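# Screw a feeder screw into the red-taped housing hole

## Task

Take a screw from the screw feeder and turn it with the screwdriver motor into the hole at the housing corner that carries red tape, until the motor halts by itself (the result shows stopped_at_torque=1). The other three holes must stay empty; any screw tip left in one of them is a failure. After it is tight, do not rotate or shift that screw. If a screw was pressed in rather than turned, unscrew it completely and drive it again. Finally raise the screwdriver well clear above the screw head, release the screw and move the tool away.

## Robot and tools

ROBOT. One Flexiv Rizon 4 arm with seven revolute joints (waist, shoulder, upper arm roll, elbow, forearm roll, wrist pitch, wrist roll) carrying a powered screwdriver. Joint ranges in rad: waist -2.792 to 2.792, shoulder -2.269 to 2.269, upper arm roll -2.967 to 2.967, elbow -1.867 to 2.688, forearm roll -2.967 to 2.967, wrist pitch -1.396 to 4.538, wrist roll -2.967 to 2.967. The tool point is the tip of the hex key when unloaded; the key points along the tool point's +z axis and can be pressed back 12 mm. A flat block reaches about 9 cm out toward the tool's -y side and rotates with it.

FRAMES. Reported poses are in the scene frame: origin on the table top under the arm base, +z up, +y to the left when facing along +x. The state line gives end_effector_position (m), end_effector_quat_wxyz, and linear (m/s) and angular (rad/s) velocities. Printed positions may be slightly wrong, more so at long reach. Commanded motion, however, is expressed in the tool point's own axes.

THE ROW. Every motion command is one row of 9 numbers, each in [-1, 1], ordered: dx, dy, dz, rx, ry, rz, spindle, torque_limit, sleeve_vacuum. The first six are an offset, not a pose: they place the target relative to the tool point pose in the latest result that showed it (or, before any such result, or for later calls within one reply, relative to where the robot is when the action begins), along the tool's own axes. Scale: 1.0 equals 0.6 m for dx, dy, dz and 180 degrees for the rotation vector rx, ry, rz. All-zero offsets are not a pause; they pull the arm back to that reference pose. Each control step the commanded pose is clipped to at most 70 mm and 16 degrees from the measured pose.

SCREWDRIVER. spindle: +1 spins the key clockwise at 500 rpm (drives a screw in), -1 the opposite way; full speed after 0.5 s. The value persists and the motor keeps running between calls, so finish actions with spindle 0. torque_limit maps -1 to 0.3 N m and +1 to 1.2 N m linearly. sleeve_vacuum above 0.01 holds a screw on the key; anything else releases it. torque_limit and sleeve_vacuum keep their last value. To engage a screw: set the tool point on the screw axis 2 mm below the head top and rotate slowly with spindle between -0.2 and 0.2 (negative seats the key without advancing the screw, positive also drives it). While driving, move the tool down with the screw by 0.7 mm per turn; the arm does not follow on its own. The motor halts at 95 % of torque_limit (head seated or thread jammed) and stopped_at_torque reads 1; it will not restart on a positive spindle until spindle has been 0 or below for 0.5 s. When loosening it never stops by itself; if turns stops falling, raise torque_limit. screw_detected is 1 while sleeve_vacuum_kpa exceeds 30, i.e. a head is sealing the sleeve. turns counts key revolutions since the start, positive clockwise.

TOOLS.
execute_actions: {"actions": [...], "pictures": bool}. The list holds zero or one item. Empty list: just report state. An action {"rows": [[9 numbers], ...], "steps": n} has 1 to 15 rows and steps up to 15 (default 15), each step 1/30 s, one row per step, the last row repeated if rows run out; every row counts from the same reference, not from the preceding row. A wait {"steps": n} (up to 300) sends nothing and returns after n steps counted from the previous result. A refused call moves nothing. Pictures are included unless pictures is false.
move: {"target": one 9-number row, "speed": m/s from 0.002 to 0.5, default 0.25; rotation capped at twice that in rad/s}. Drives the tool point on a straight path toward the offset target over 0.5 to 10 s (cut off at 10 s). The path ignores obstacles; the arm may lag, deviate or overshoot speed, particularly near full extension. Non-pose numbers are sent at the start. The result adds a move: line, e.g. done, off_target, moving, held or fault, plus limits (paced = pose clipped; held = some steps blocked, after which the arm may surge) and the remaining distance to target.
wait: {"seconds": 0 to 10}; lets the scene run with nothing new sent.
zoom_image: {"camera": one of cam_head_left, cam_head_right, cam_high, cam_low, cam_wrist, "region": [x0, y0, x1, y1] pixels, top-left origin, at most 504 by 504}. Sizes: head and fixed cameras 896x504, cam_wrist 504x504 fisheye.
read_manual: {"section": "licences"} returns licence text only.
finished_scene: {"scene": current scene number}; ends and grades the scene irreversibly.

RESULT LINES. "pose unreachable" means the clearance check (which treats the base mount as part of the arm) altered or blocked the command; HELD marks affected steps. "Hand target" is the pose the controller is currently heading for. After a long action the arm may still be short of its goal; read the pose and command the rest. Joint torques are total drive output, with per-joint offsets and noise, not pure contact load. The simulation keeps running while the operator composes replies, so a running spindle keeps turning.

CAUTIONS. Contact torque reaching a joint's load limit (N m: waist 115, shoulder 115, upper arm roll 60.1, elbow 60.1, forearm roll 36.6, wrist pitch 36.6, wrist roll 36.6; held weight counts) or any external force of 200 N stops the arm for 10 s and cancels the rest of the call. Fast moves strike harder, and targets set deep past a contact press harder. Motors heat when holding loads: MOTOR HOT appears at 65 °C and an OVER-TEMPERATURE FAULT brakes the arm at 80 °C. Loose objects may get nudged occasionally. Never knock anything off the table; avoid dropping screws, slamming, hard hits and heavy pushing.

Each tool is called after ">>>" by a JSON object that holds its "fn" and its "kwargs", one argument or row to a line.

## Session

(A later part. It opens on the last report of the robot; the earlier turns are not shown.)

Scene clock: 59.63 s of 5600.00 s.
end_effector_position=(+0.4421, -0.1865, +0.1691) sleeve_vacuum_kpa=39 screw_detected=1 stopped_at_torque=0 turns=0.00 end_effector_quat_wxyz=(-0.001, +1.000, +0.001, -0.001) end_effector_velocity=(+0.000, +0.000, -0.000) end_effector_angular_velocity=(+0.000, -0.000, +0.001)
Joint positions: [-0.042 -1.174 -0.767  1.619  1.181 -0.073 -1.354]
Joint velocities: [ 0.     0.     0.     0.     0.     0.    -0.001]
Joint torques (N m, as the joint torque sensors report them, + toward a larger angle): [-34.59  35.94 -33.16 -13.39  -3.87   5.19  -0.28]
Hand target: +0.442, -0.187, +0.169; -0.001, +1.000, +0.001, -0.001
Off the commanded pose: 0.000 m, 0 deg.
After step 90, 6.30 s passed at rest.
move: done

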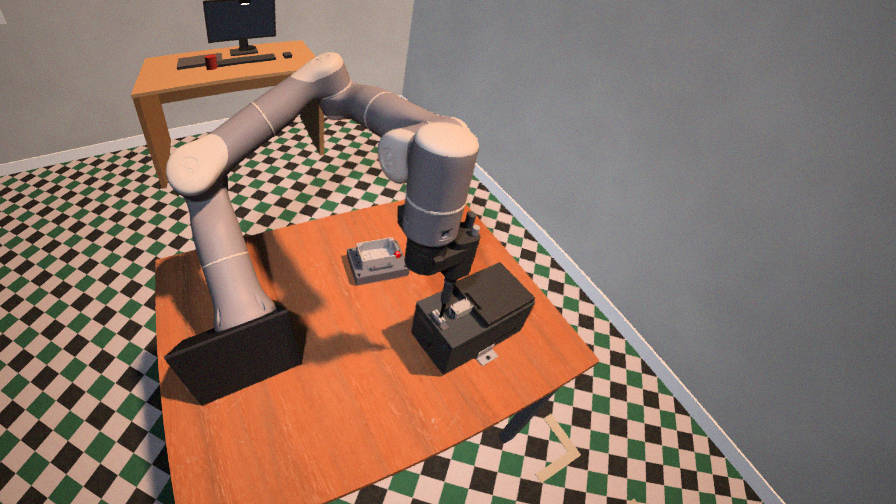

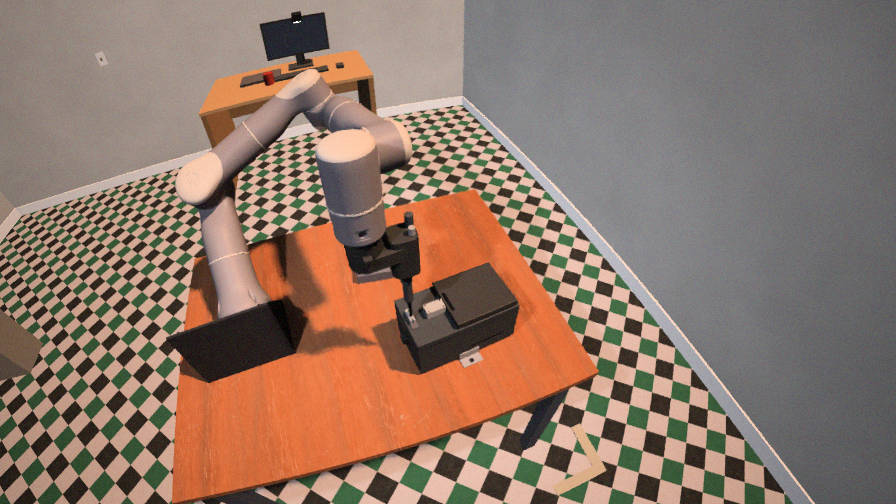

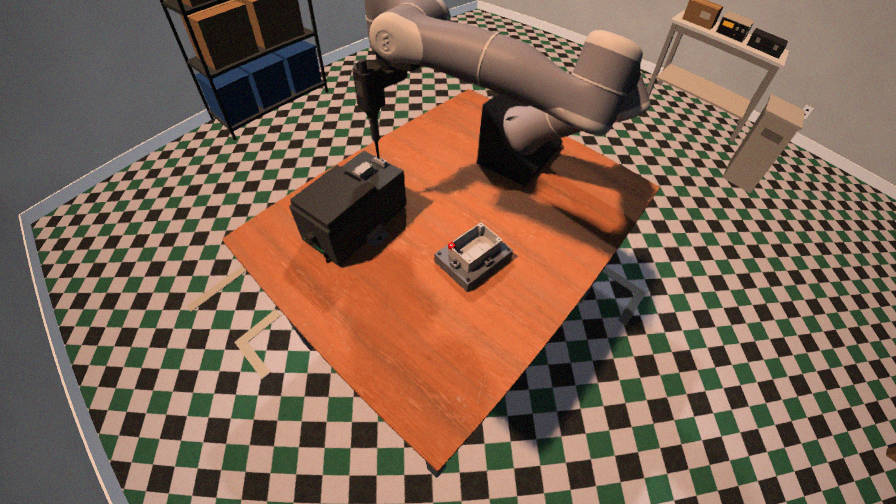

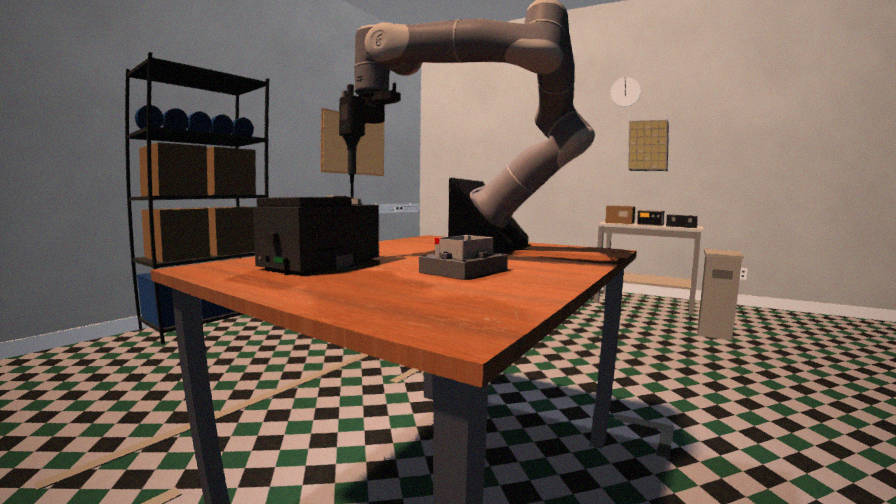

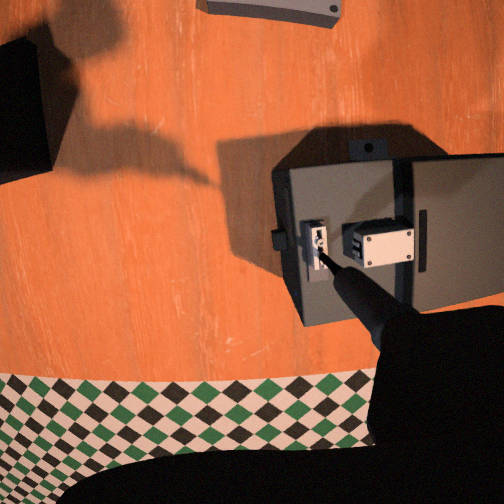

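Detected. Engage: lower 3 mm while turning in reverse, then lift.

>>> {"fn": "move", "kwargs": {
  "target": [0,0,0.005,0,0,0,-0.15,0,1],
  "speed": 0.004
}}

>>> {"fn": "move", "kwargs": {
  "target": [0,0,-0.07,0,0,0,0,0,1],
  "speed": 0.04
}}

>>> {"fn": "zoom_image", "kwargs": {
  "camera": "cam_low",
  "region": [325,155,385,215]
}}

Scene clock: 67.03 s of 5600.00 s.
end_effector_position=(+0.4422, -0.1868, +0.1666) sleeve_vacuum_kpa=40 screw_detected=1 stopped_at_torque=0 turns=-1.18 end_effector_quat_wxyz=(-0.001, +1.000, +0.001, -0.001) end_effector_velocity=(-0.001, -0.000, -0.000) end_effector_angular_velocity=(+0.000, +0.001, -0.001)
Joint positions: [-0.039 -1.176 -0.765  1.621  1.184 -0.068 -1.355]
Joint velocities: [-0.    -0.    -0.     0.    -0.001 -0.     0.001]
Joint torques (N m, as the joint torque sensors report them, + toward a larger angle): [-32.92  34.18 -29.95 -12.06  -3.39   4.77  -0.4 ]
Hand target: +0.442, -0.186, +0.166; -0.001, +1.000, +0.001, -0.001
Off the commanded pose: 0.001 m, 0 deg.
After step 90, 3.43 s passed at rest.
move: done

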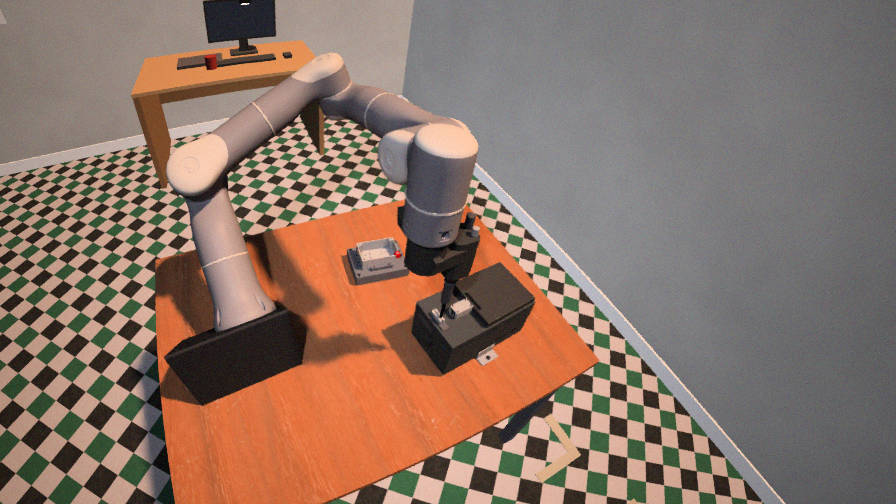

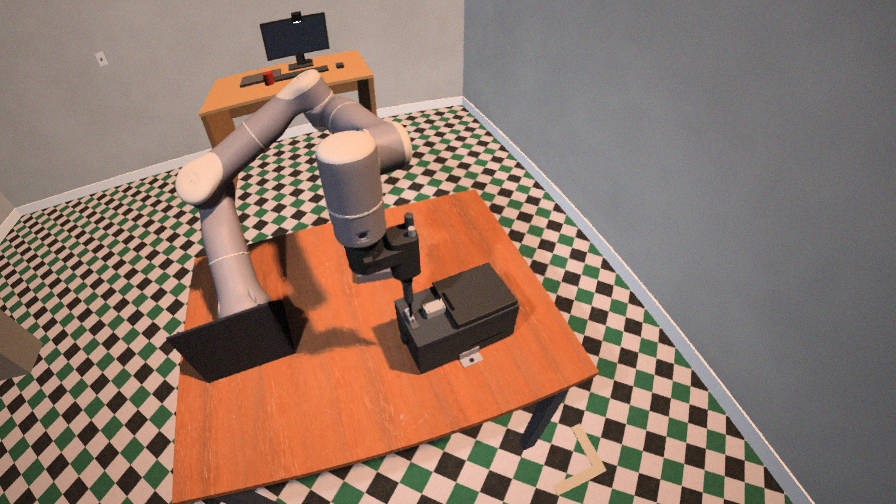

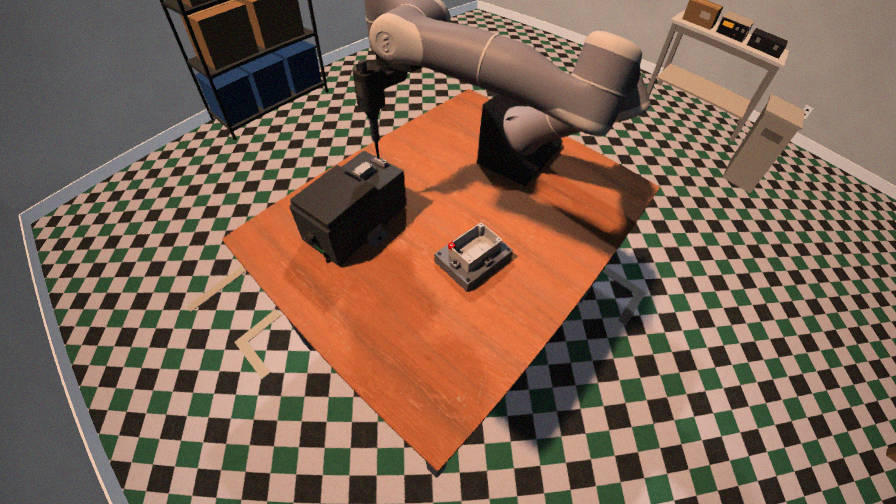

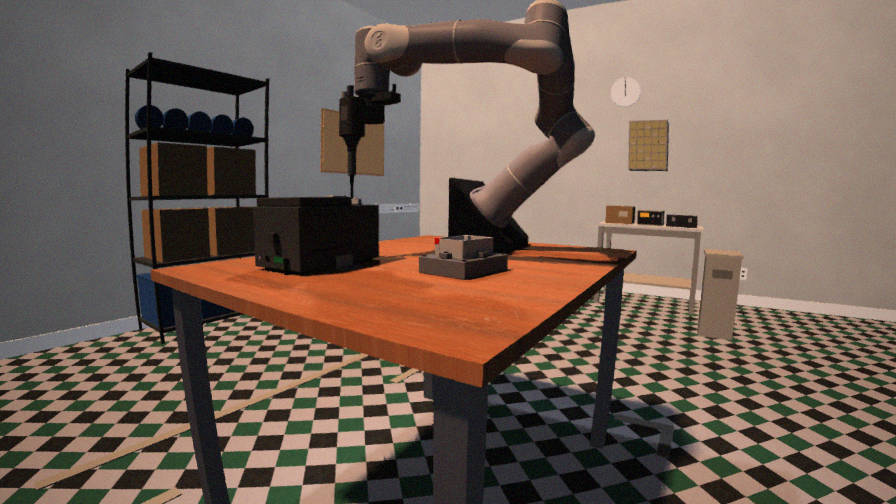

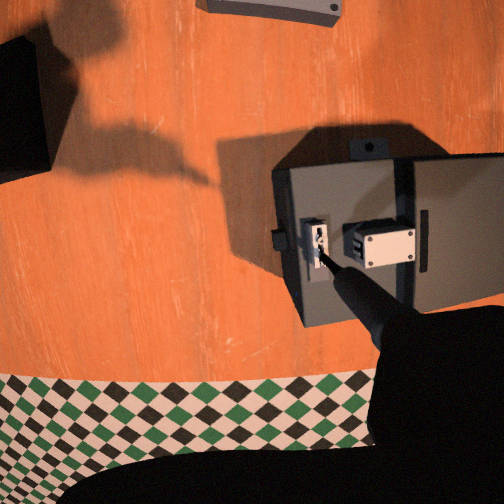

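Scene clock: 68.53 s of 5600.00 s.
end_effector_position=(+0.4421, -0.1869, +0.2088) sleeve_vacuum_kpa=40 screw_detected=1 stopped_at_torque=0 turns=-1.47 end_effector_quat_wxyz=(-0.001, +1.000, +0.001, -0.001) end_effector_velocity=(+0.000, -0.000, +0.000) end_effector_angular_velocity=(+0.000, -0.001, -0.001)
Joint positions: [-0.078 -1.145 -0.798  1.58   1.136 -0.126 -1.339]
Joint velocities: [-0.     0.    -0.     0.     0.001  0.     0.001]
Joint torques (N m, as the joint torque sensors report them, + toward a larger angle): [-33.41  36.65 -31.37 -14.22  -3.49   4.46   0.61]
Hand target: +0.442, -0.187, +0.209; -0.001, +1.000, +0.001, -0.001
Off the commanded pose: 0.000 m, 0 deg.
move: done

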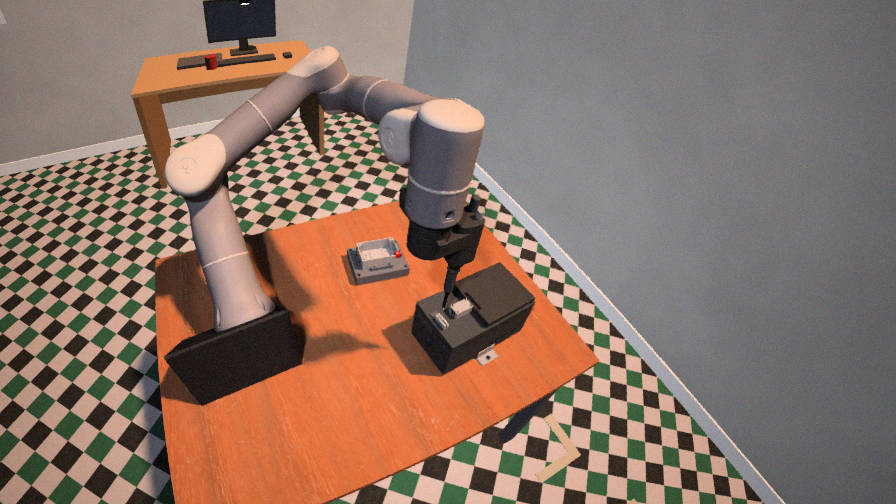

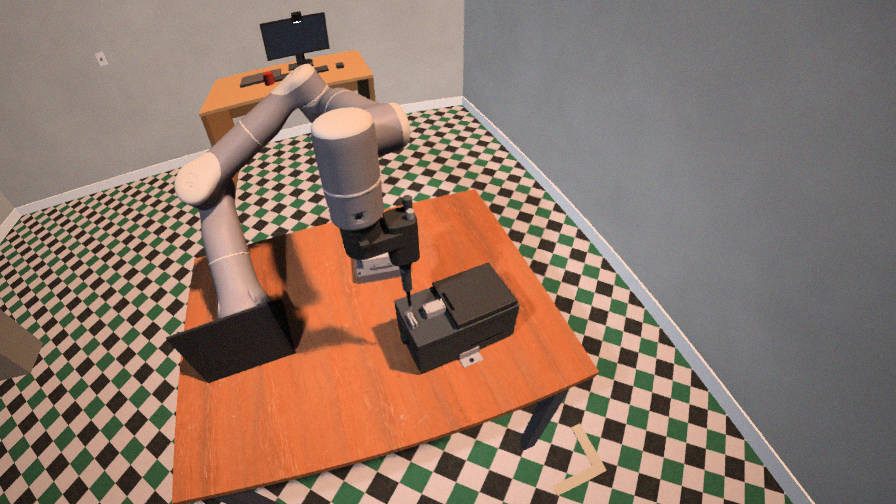

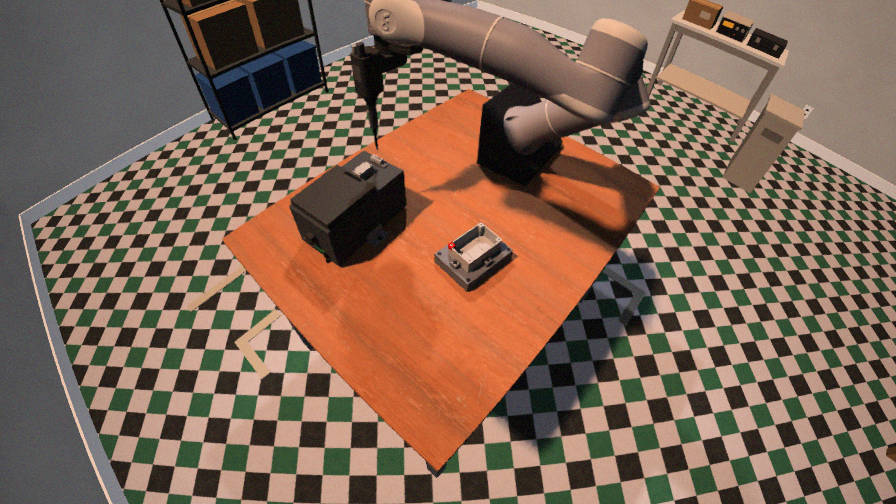

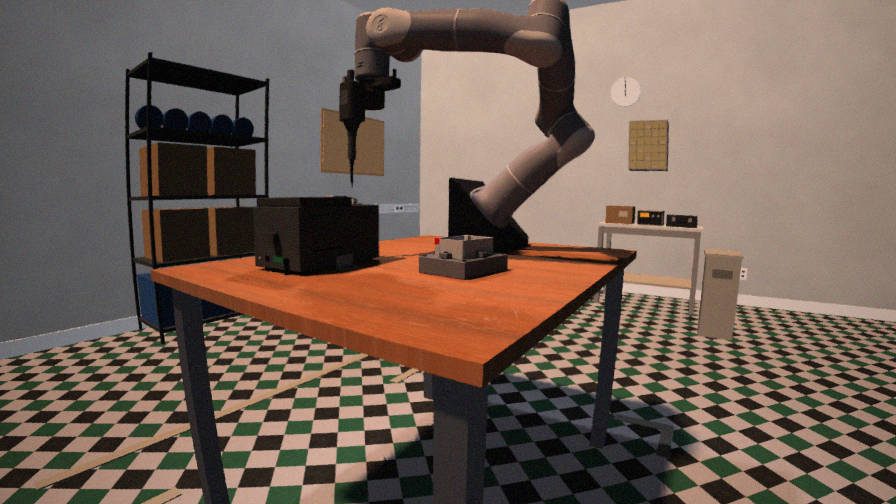

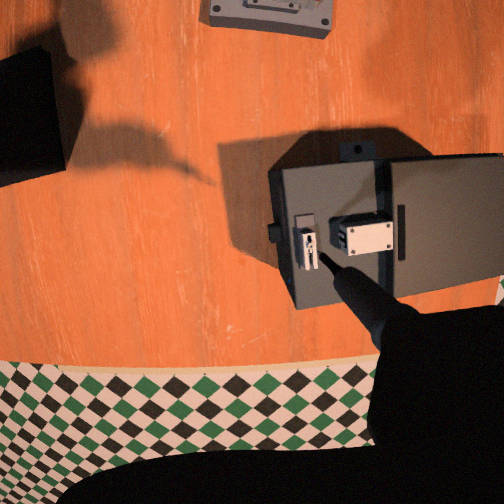

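Region (325, 155, 385, 215) of cam_low's 896x504 image, scaled by 8.400, with more detail than that image has.

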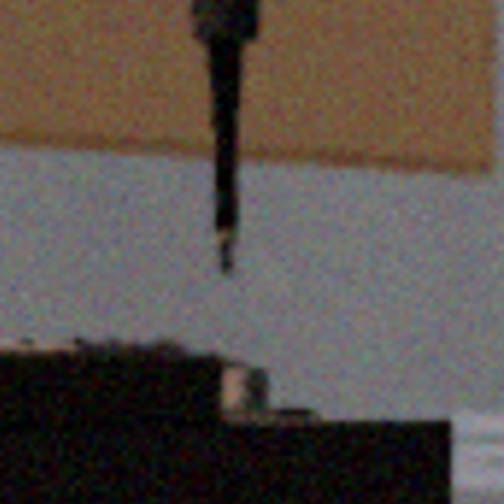

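>>> {"fn": "move", "kwargs": {
  "target": [0.055,-0.503,0.115,0,0,0,0,0,1],
  "speed": 0.2
}}

>>> {"fn": "zoom_image", "kwargs": {
  "camera": "cam_wrist",
  "region": [245,175,405,335]
}}

>>> {"fn": "zoom_image", "kwargs": {
  "camera": "cam_low",
  "region": [400,180,500,270]
}}

Scene clock: 77.27 s of 5600.00 s.
end_effector_position=(+0.4747, +0.1154, +0.1391) sleeve_vacuum_kpa=40 screw_detected=1 stopped_at_torque=0 turns=-1.47 end_effector_quat_wxyz=(-0.001, +1.000, +0.001, -0.001) end_effector_velocity=(-0.000, -0.001, +0.000) end_effector_angular_velocity=(-0.001, -0.000, -0.001)
Joint positions: [ 0.57  -0.504 -0.918  2.09   1.088  0.075 -0.948]
Joint velocities: [-0.001 -0.001  0.    -0.    -0.     0.    -0.001]
Joint torques (N m, as the joint torque sensors report them, + toward a larger angle): [-32.43  26.14 -26.97 -15.65  -4.06   5.3   -0.6 ]
Hand target: +0.475, +0.115, +0.139; -0.001, +1.000, +0.001, -0.001
Off the commanded pose: 0.001 m, 0 deg.
After step 90, 3.83 s passed at rest.
move: done

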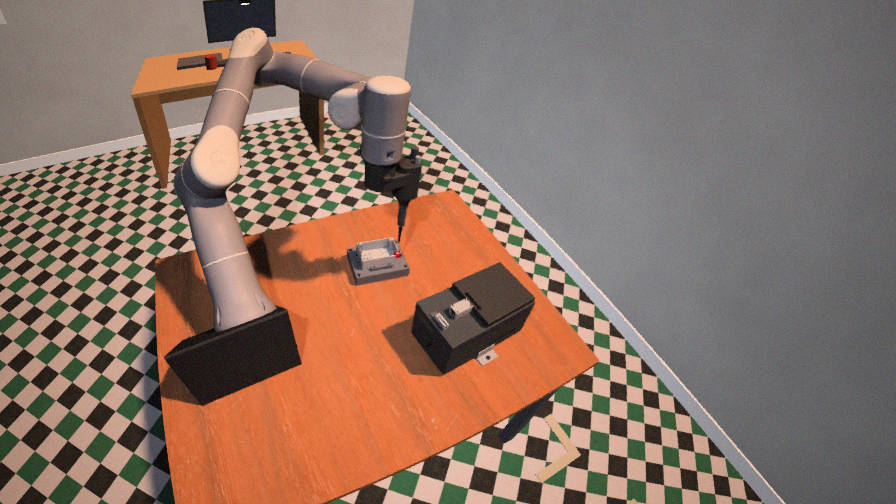

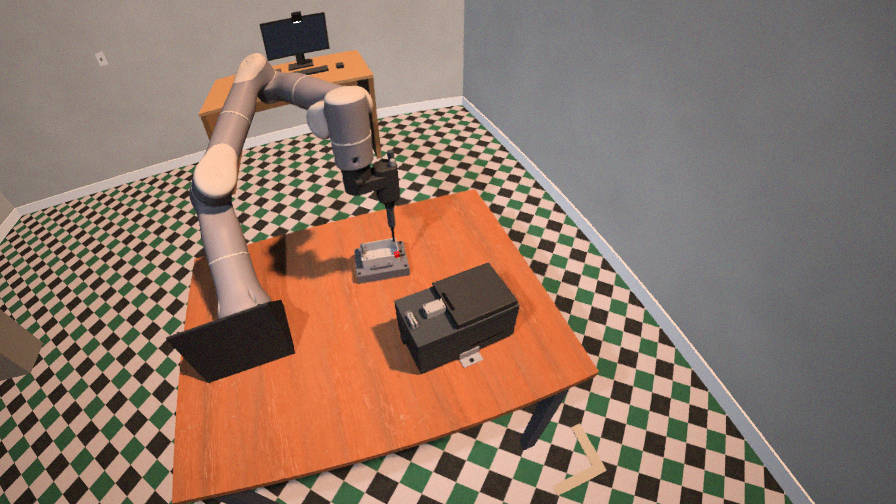

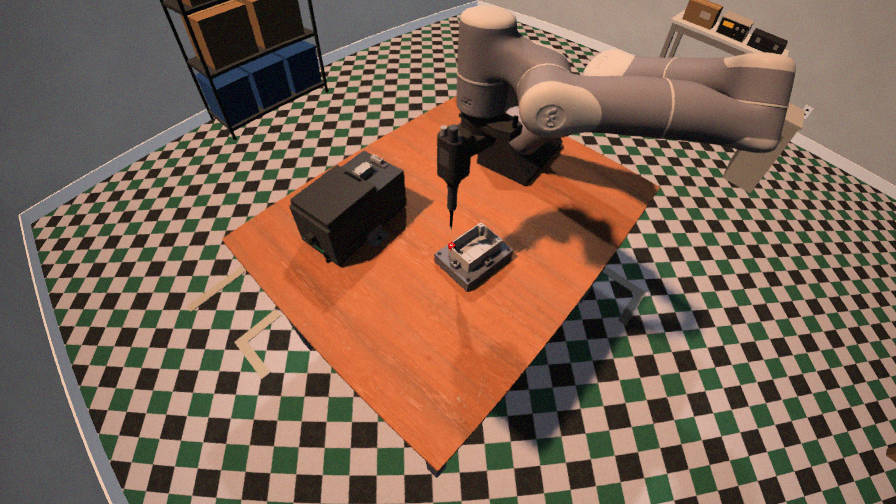

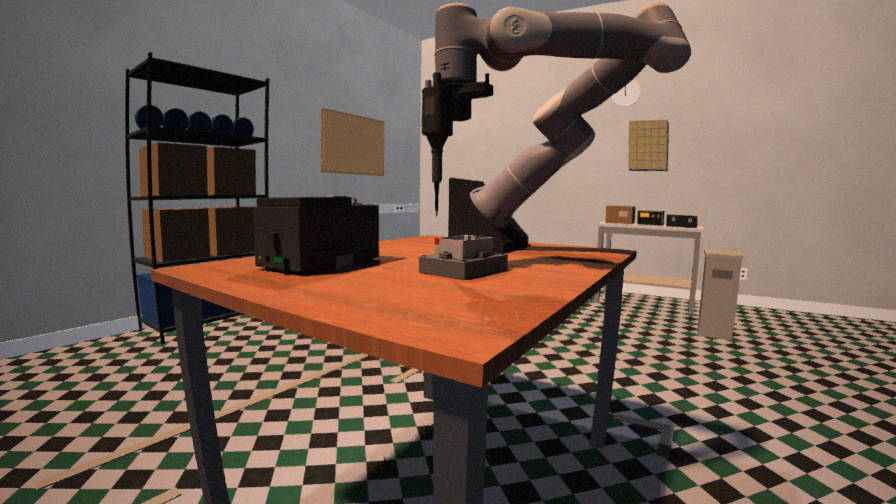

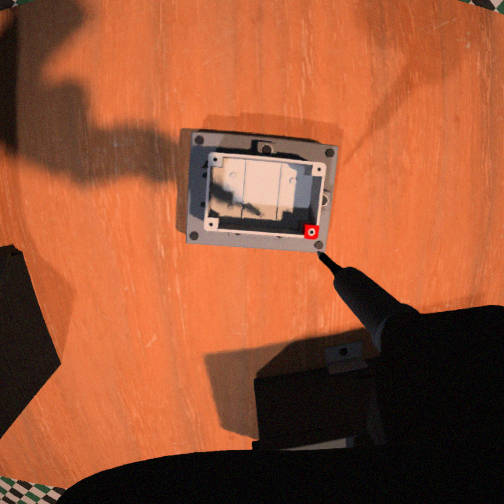

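Region (245, 175, 405, 335) of cam_wrist's 504x504 image, scaled by 3.150, with more detail than that image has.

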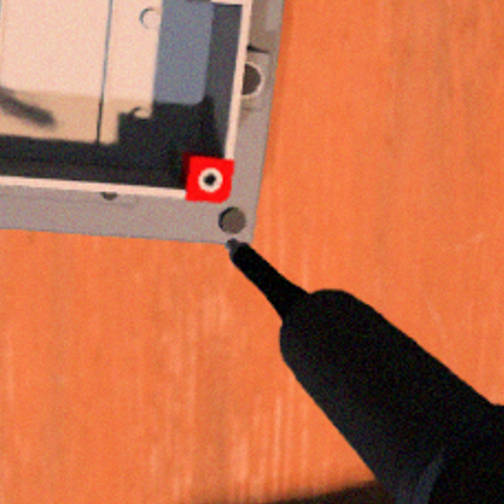

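Region (400, 180, 500, 270) of cam_low's 896x504 image, scaled by 5.040, with more detail than that image has; it fills the top 454 rows of this view, and the rest is white.

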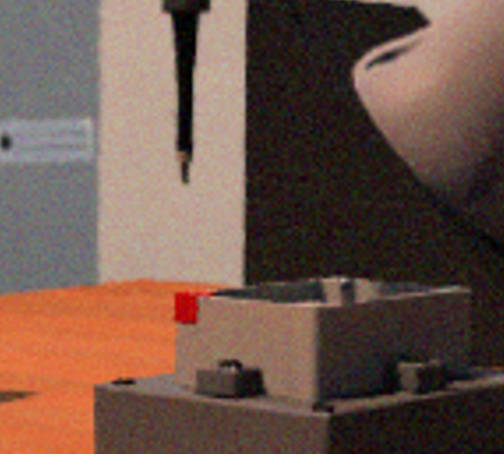

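>>> {"fn": "move", "kwargs": {
  "target": [0.0145,-0.0145,0.063,0,0,0,0,0,1],
  "speed": 0.08
}}

>>> {"fn": "zoom_image", "kwargs": {
  "camera": "cam_wrist",
  "region": [285,220,345,280]
}}

>>> {"fn": "zoom_image", "kwargs": {
  "camera": "cam_low",
  "region": [415,205,465,255]
}}

>>> {"fn": "zoom_image", "kwargs": {
  "camera": "cam_head_right",
  "region": [375,230,420,270]
}}

Scene clock: 87.10 s of 5600.00 s.
end_effector_position=(+0.4833, +0.1242, +0.1011) sleeve_vacuum_kpa=40 screw_detected=1 stopped_at_torque=0 turns=-1.47 end_effector_quat_wxyz=(-0.001, +1.000, +0.001, -0.001) end_effector_velocity=(-0.000, -0.000, +0.000) end_effector_angular_velocity=(-0.001, +0.001, +0.001)
Joint positions: [ 0.613 -0.544 -0.88   2.096  1.164  0.12  -0.942]
Joint velocities: [-0.    -0.    -0.    -0.001 -0.001 -0.    -0.   ]
Joint torques (N m, as the joint torque sensors report them, + toward a larger angle): [-33.14  28.17 -28.22 -13.63  -3.9    5.11   0.47]
Hand target: +0.483, +0.124, +0.101; -0.001, +1.000, +0.001, -0.001
Off the commanded pose: 0.000 m, 0 deg.
After step 90, 6.10 s passed at rest.
move: done

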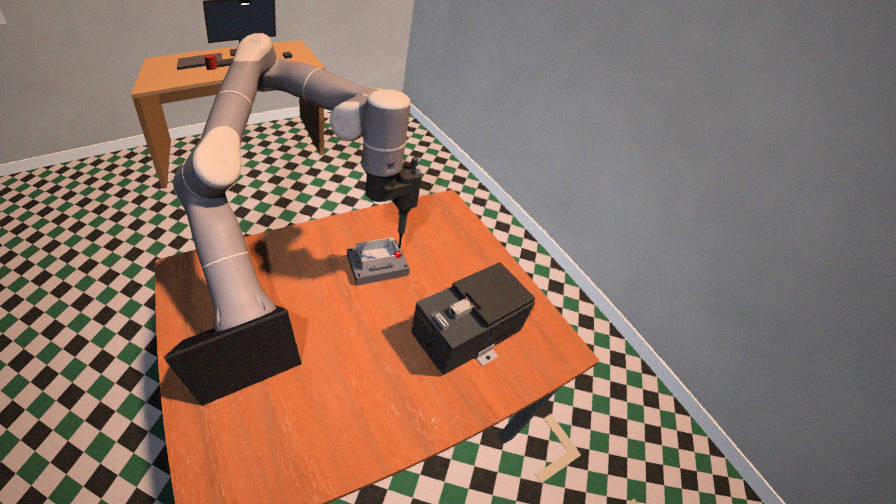

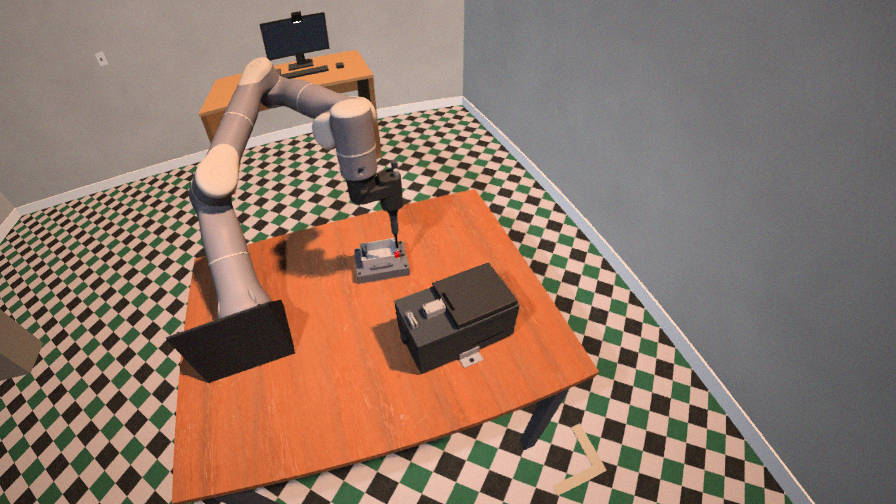

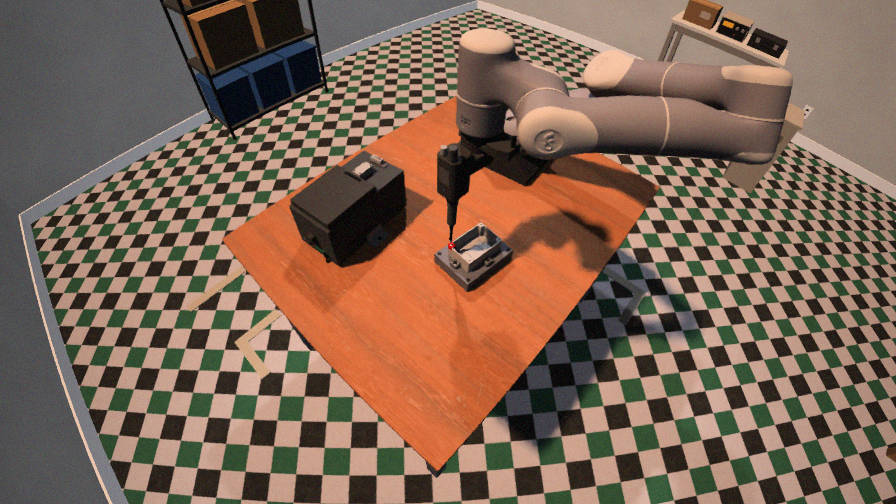

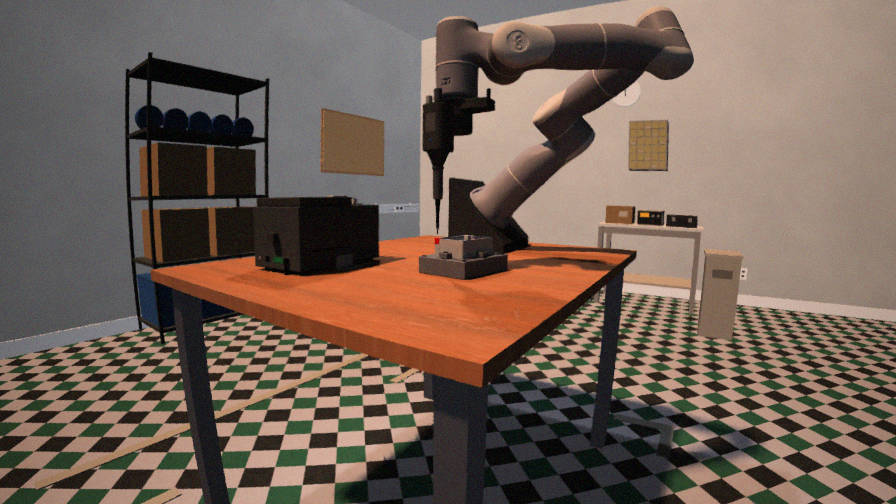

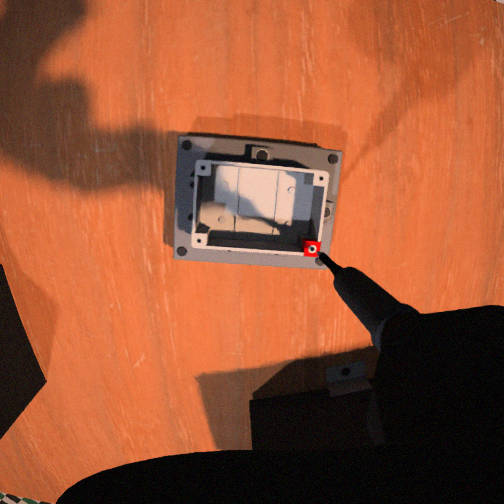

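Region (285, 220, 345, 280) of cam_wrist's 504x504 image, scaled by 8.400, with more detail than that image has.

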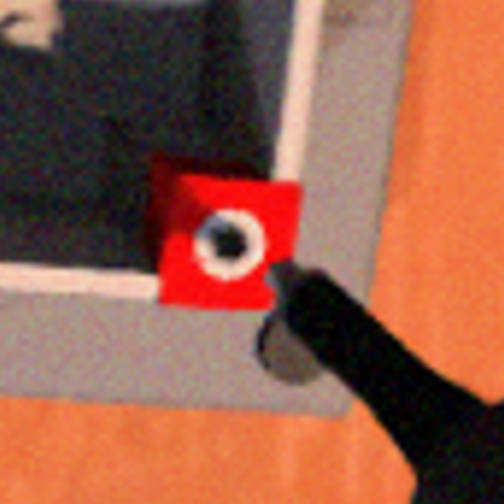

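Region (415, 205, 465, 255) of cam_low's 896x504 image, scaled by 10.080, with more detail than that image has.

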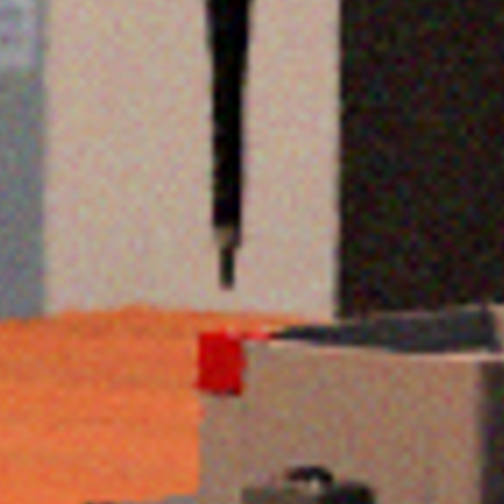

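Region (375, 230, 420, 270) of cam_head_right's 896x504 image, scaled by 11.200, with more detail than that image has.

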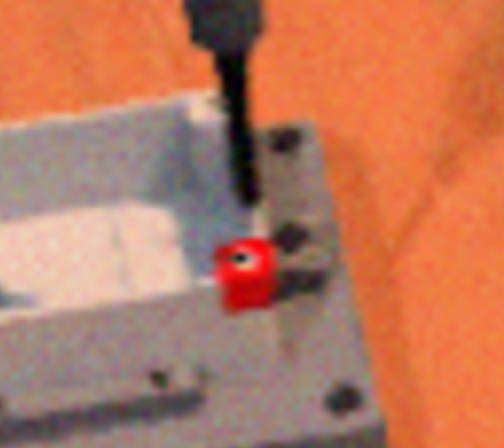

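>>> {"fn": "move", "kwargs": {
  "target": [-0.0047,-0.0015,0.010,0,0,0,0,0,1],
  "speed": 0.02
}}

>>> {"fn": "zoom_image", "kwargs": {
  "camera": "cam_wrist",
  "region": [285,220,345,280]
}}

>>> {"fn": "zoom_image", "kwargs": {
  "camera": "cam_low",
  "region": [415,205,465,255]
}}

>>> {"fn": "zoom_image", "kwargs": {
  "camera": "cam_head_right",
  "region": [375,230,420,270]
}}

>>> {"fn": "zoom_image", "kwargs": {
  "camera": "cam_high",
  "region": [430,220,475,265]
}}

Scene clock: 99.33 s of 5600.00 s.
end_effector_position=(+0.4804, +0.1253, +0.0951) sleeve_vacuum_kpa=40 screw_detected=1 stopped_at_torque=0 turns=-1.47 end_effector_quat_wxyz=(-0.001, +1.000, +0.001, -0.001) end_effector_velocity=(-0.000, -0.000, +0.000) end_effector_angular_velocity=(-0.001, +0.001, -0.000)
Joint positions: [ 0.621 -0.545 -0.876  2.107  1.173  0.13  -0.945]
Joint velocities: [-0.    -0.    -0.     0.    -0.001 -0.    -0.   ]
Joint torques (N m, as the joint torque sensors report them, + toward a larger angle): [-32.87  26.91 -27.92 -13.17  -3.78   5.55  -0.35]
Hand target: +0.481, +0.125, +0.095; -0.001, +1.000, +0.001, -0.001
Off the commanded pose: 0.000 m, 0 deg.
After step 90, 8.53 s passed at rest.
move: done

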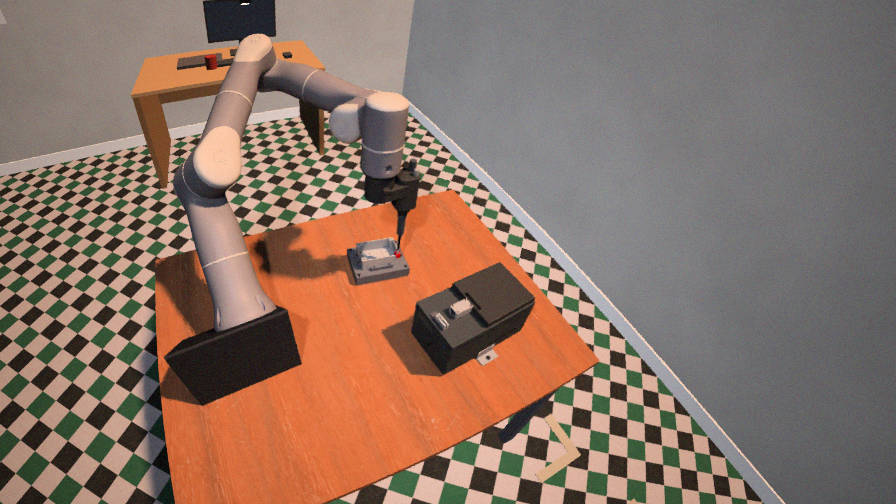

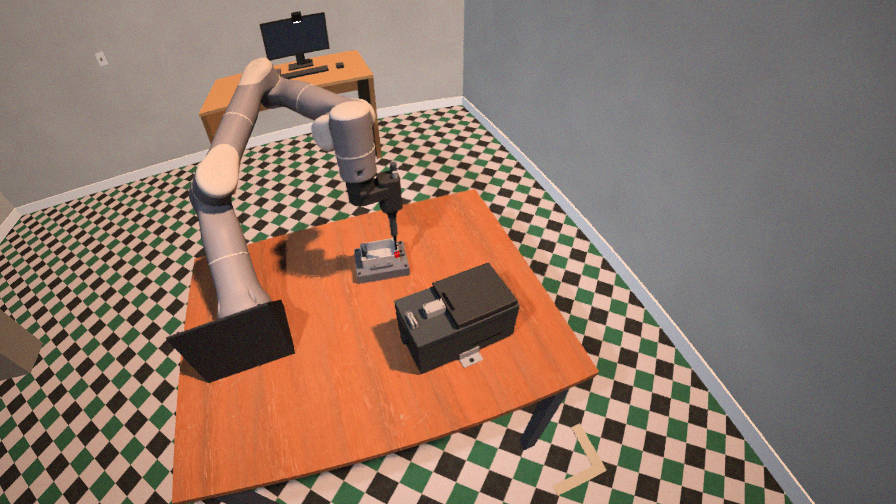

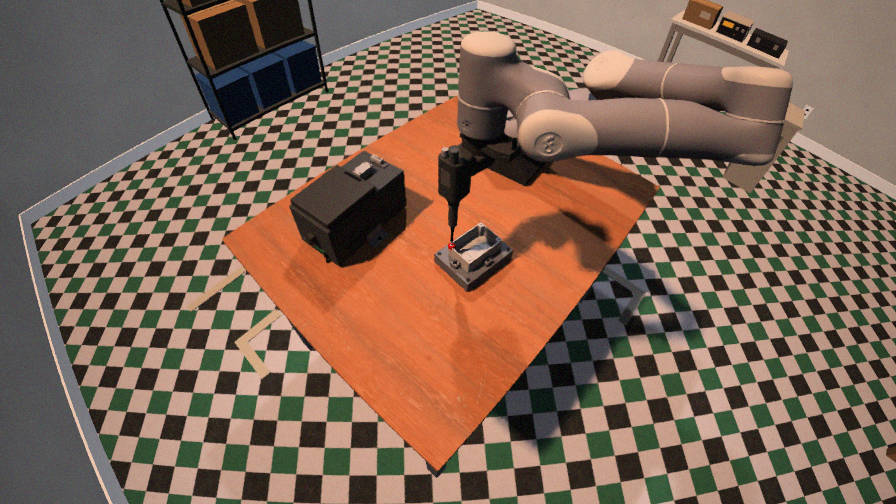

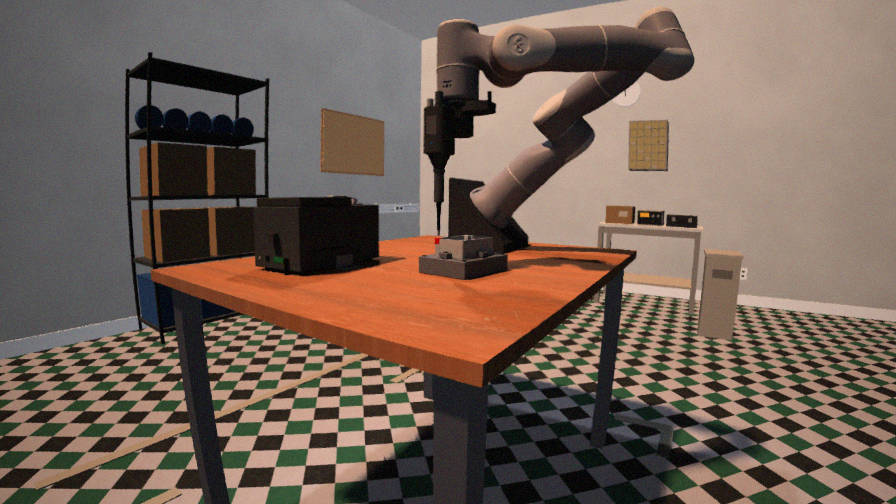

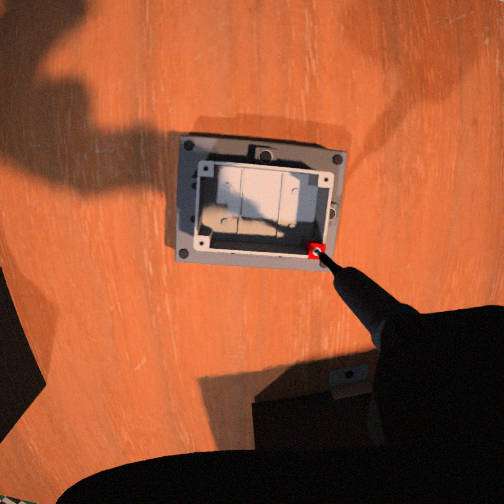

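Region (285, 220, 345, 280) of cam_wrist's 504x504 image, scaled by 8.400, with more detail than that image has.

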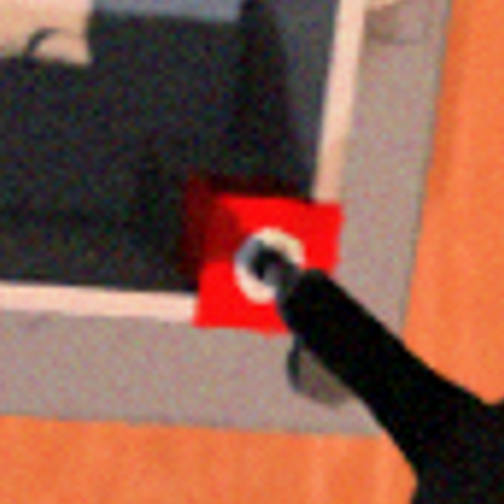

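Region (415, 205, 465, 255) of cam_low's 896x504 image, scaled by 10.080, with more detail than that image has.

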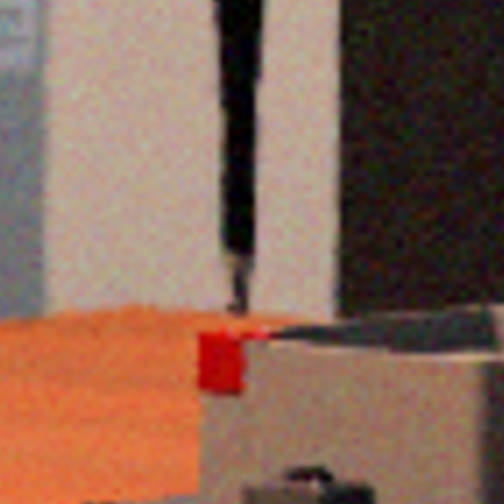

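Region (375, 230, 420, 270) of cam_head_right's 896x504 image, scaled by 11.200, with more detail than that image has.

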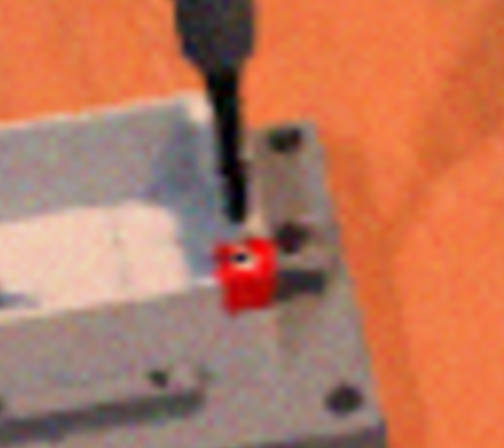

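Region (430, 220, 475, 265) of cam_high's 896x504 image, scaled by 11.200, with more detail than that image has.

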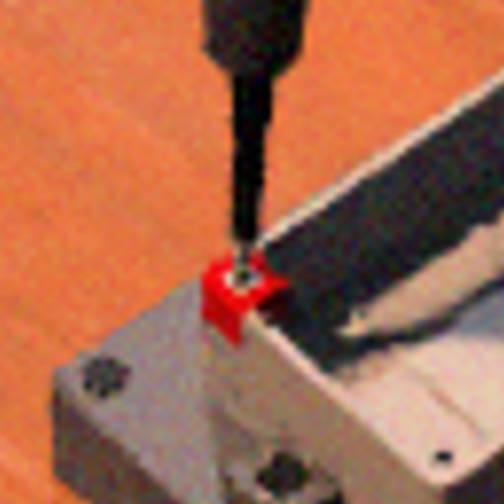

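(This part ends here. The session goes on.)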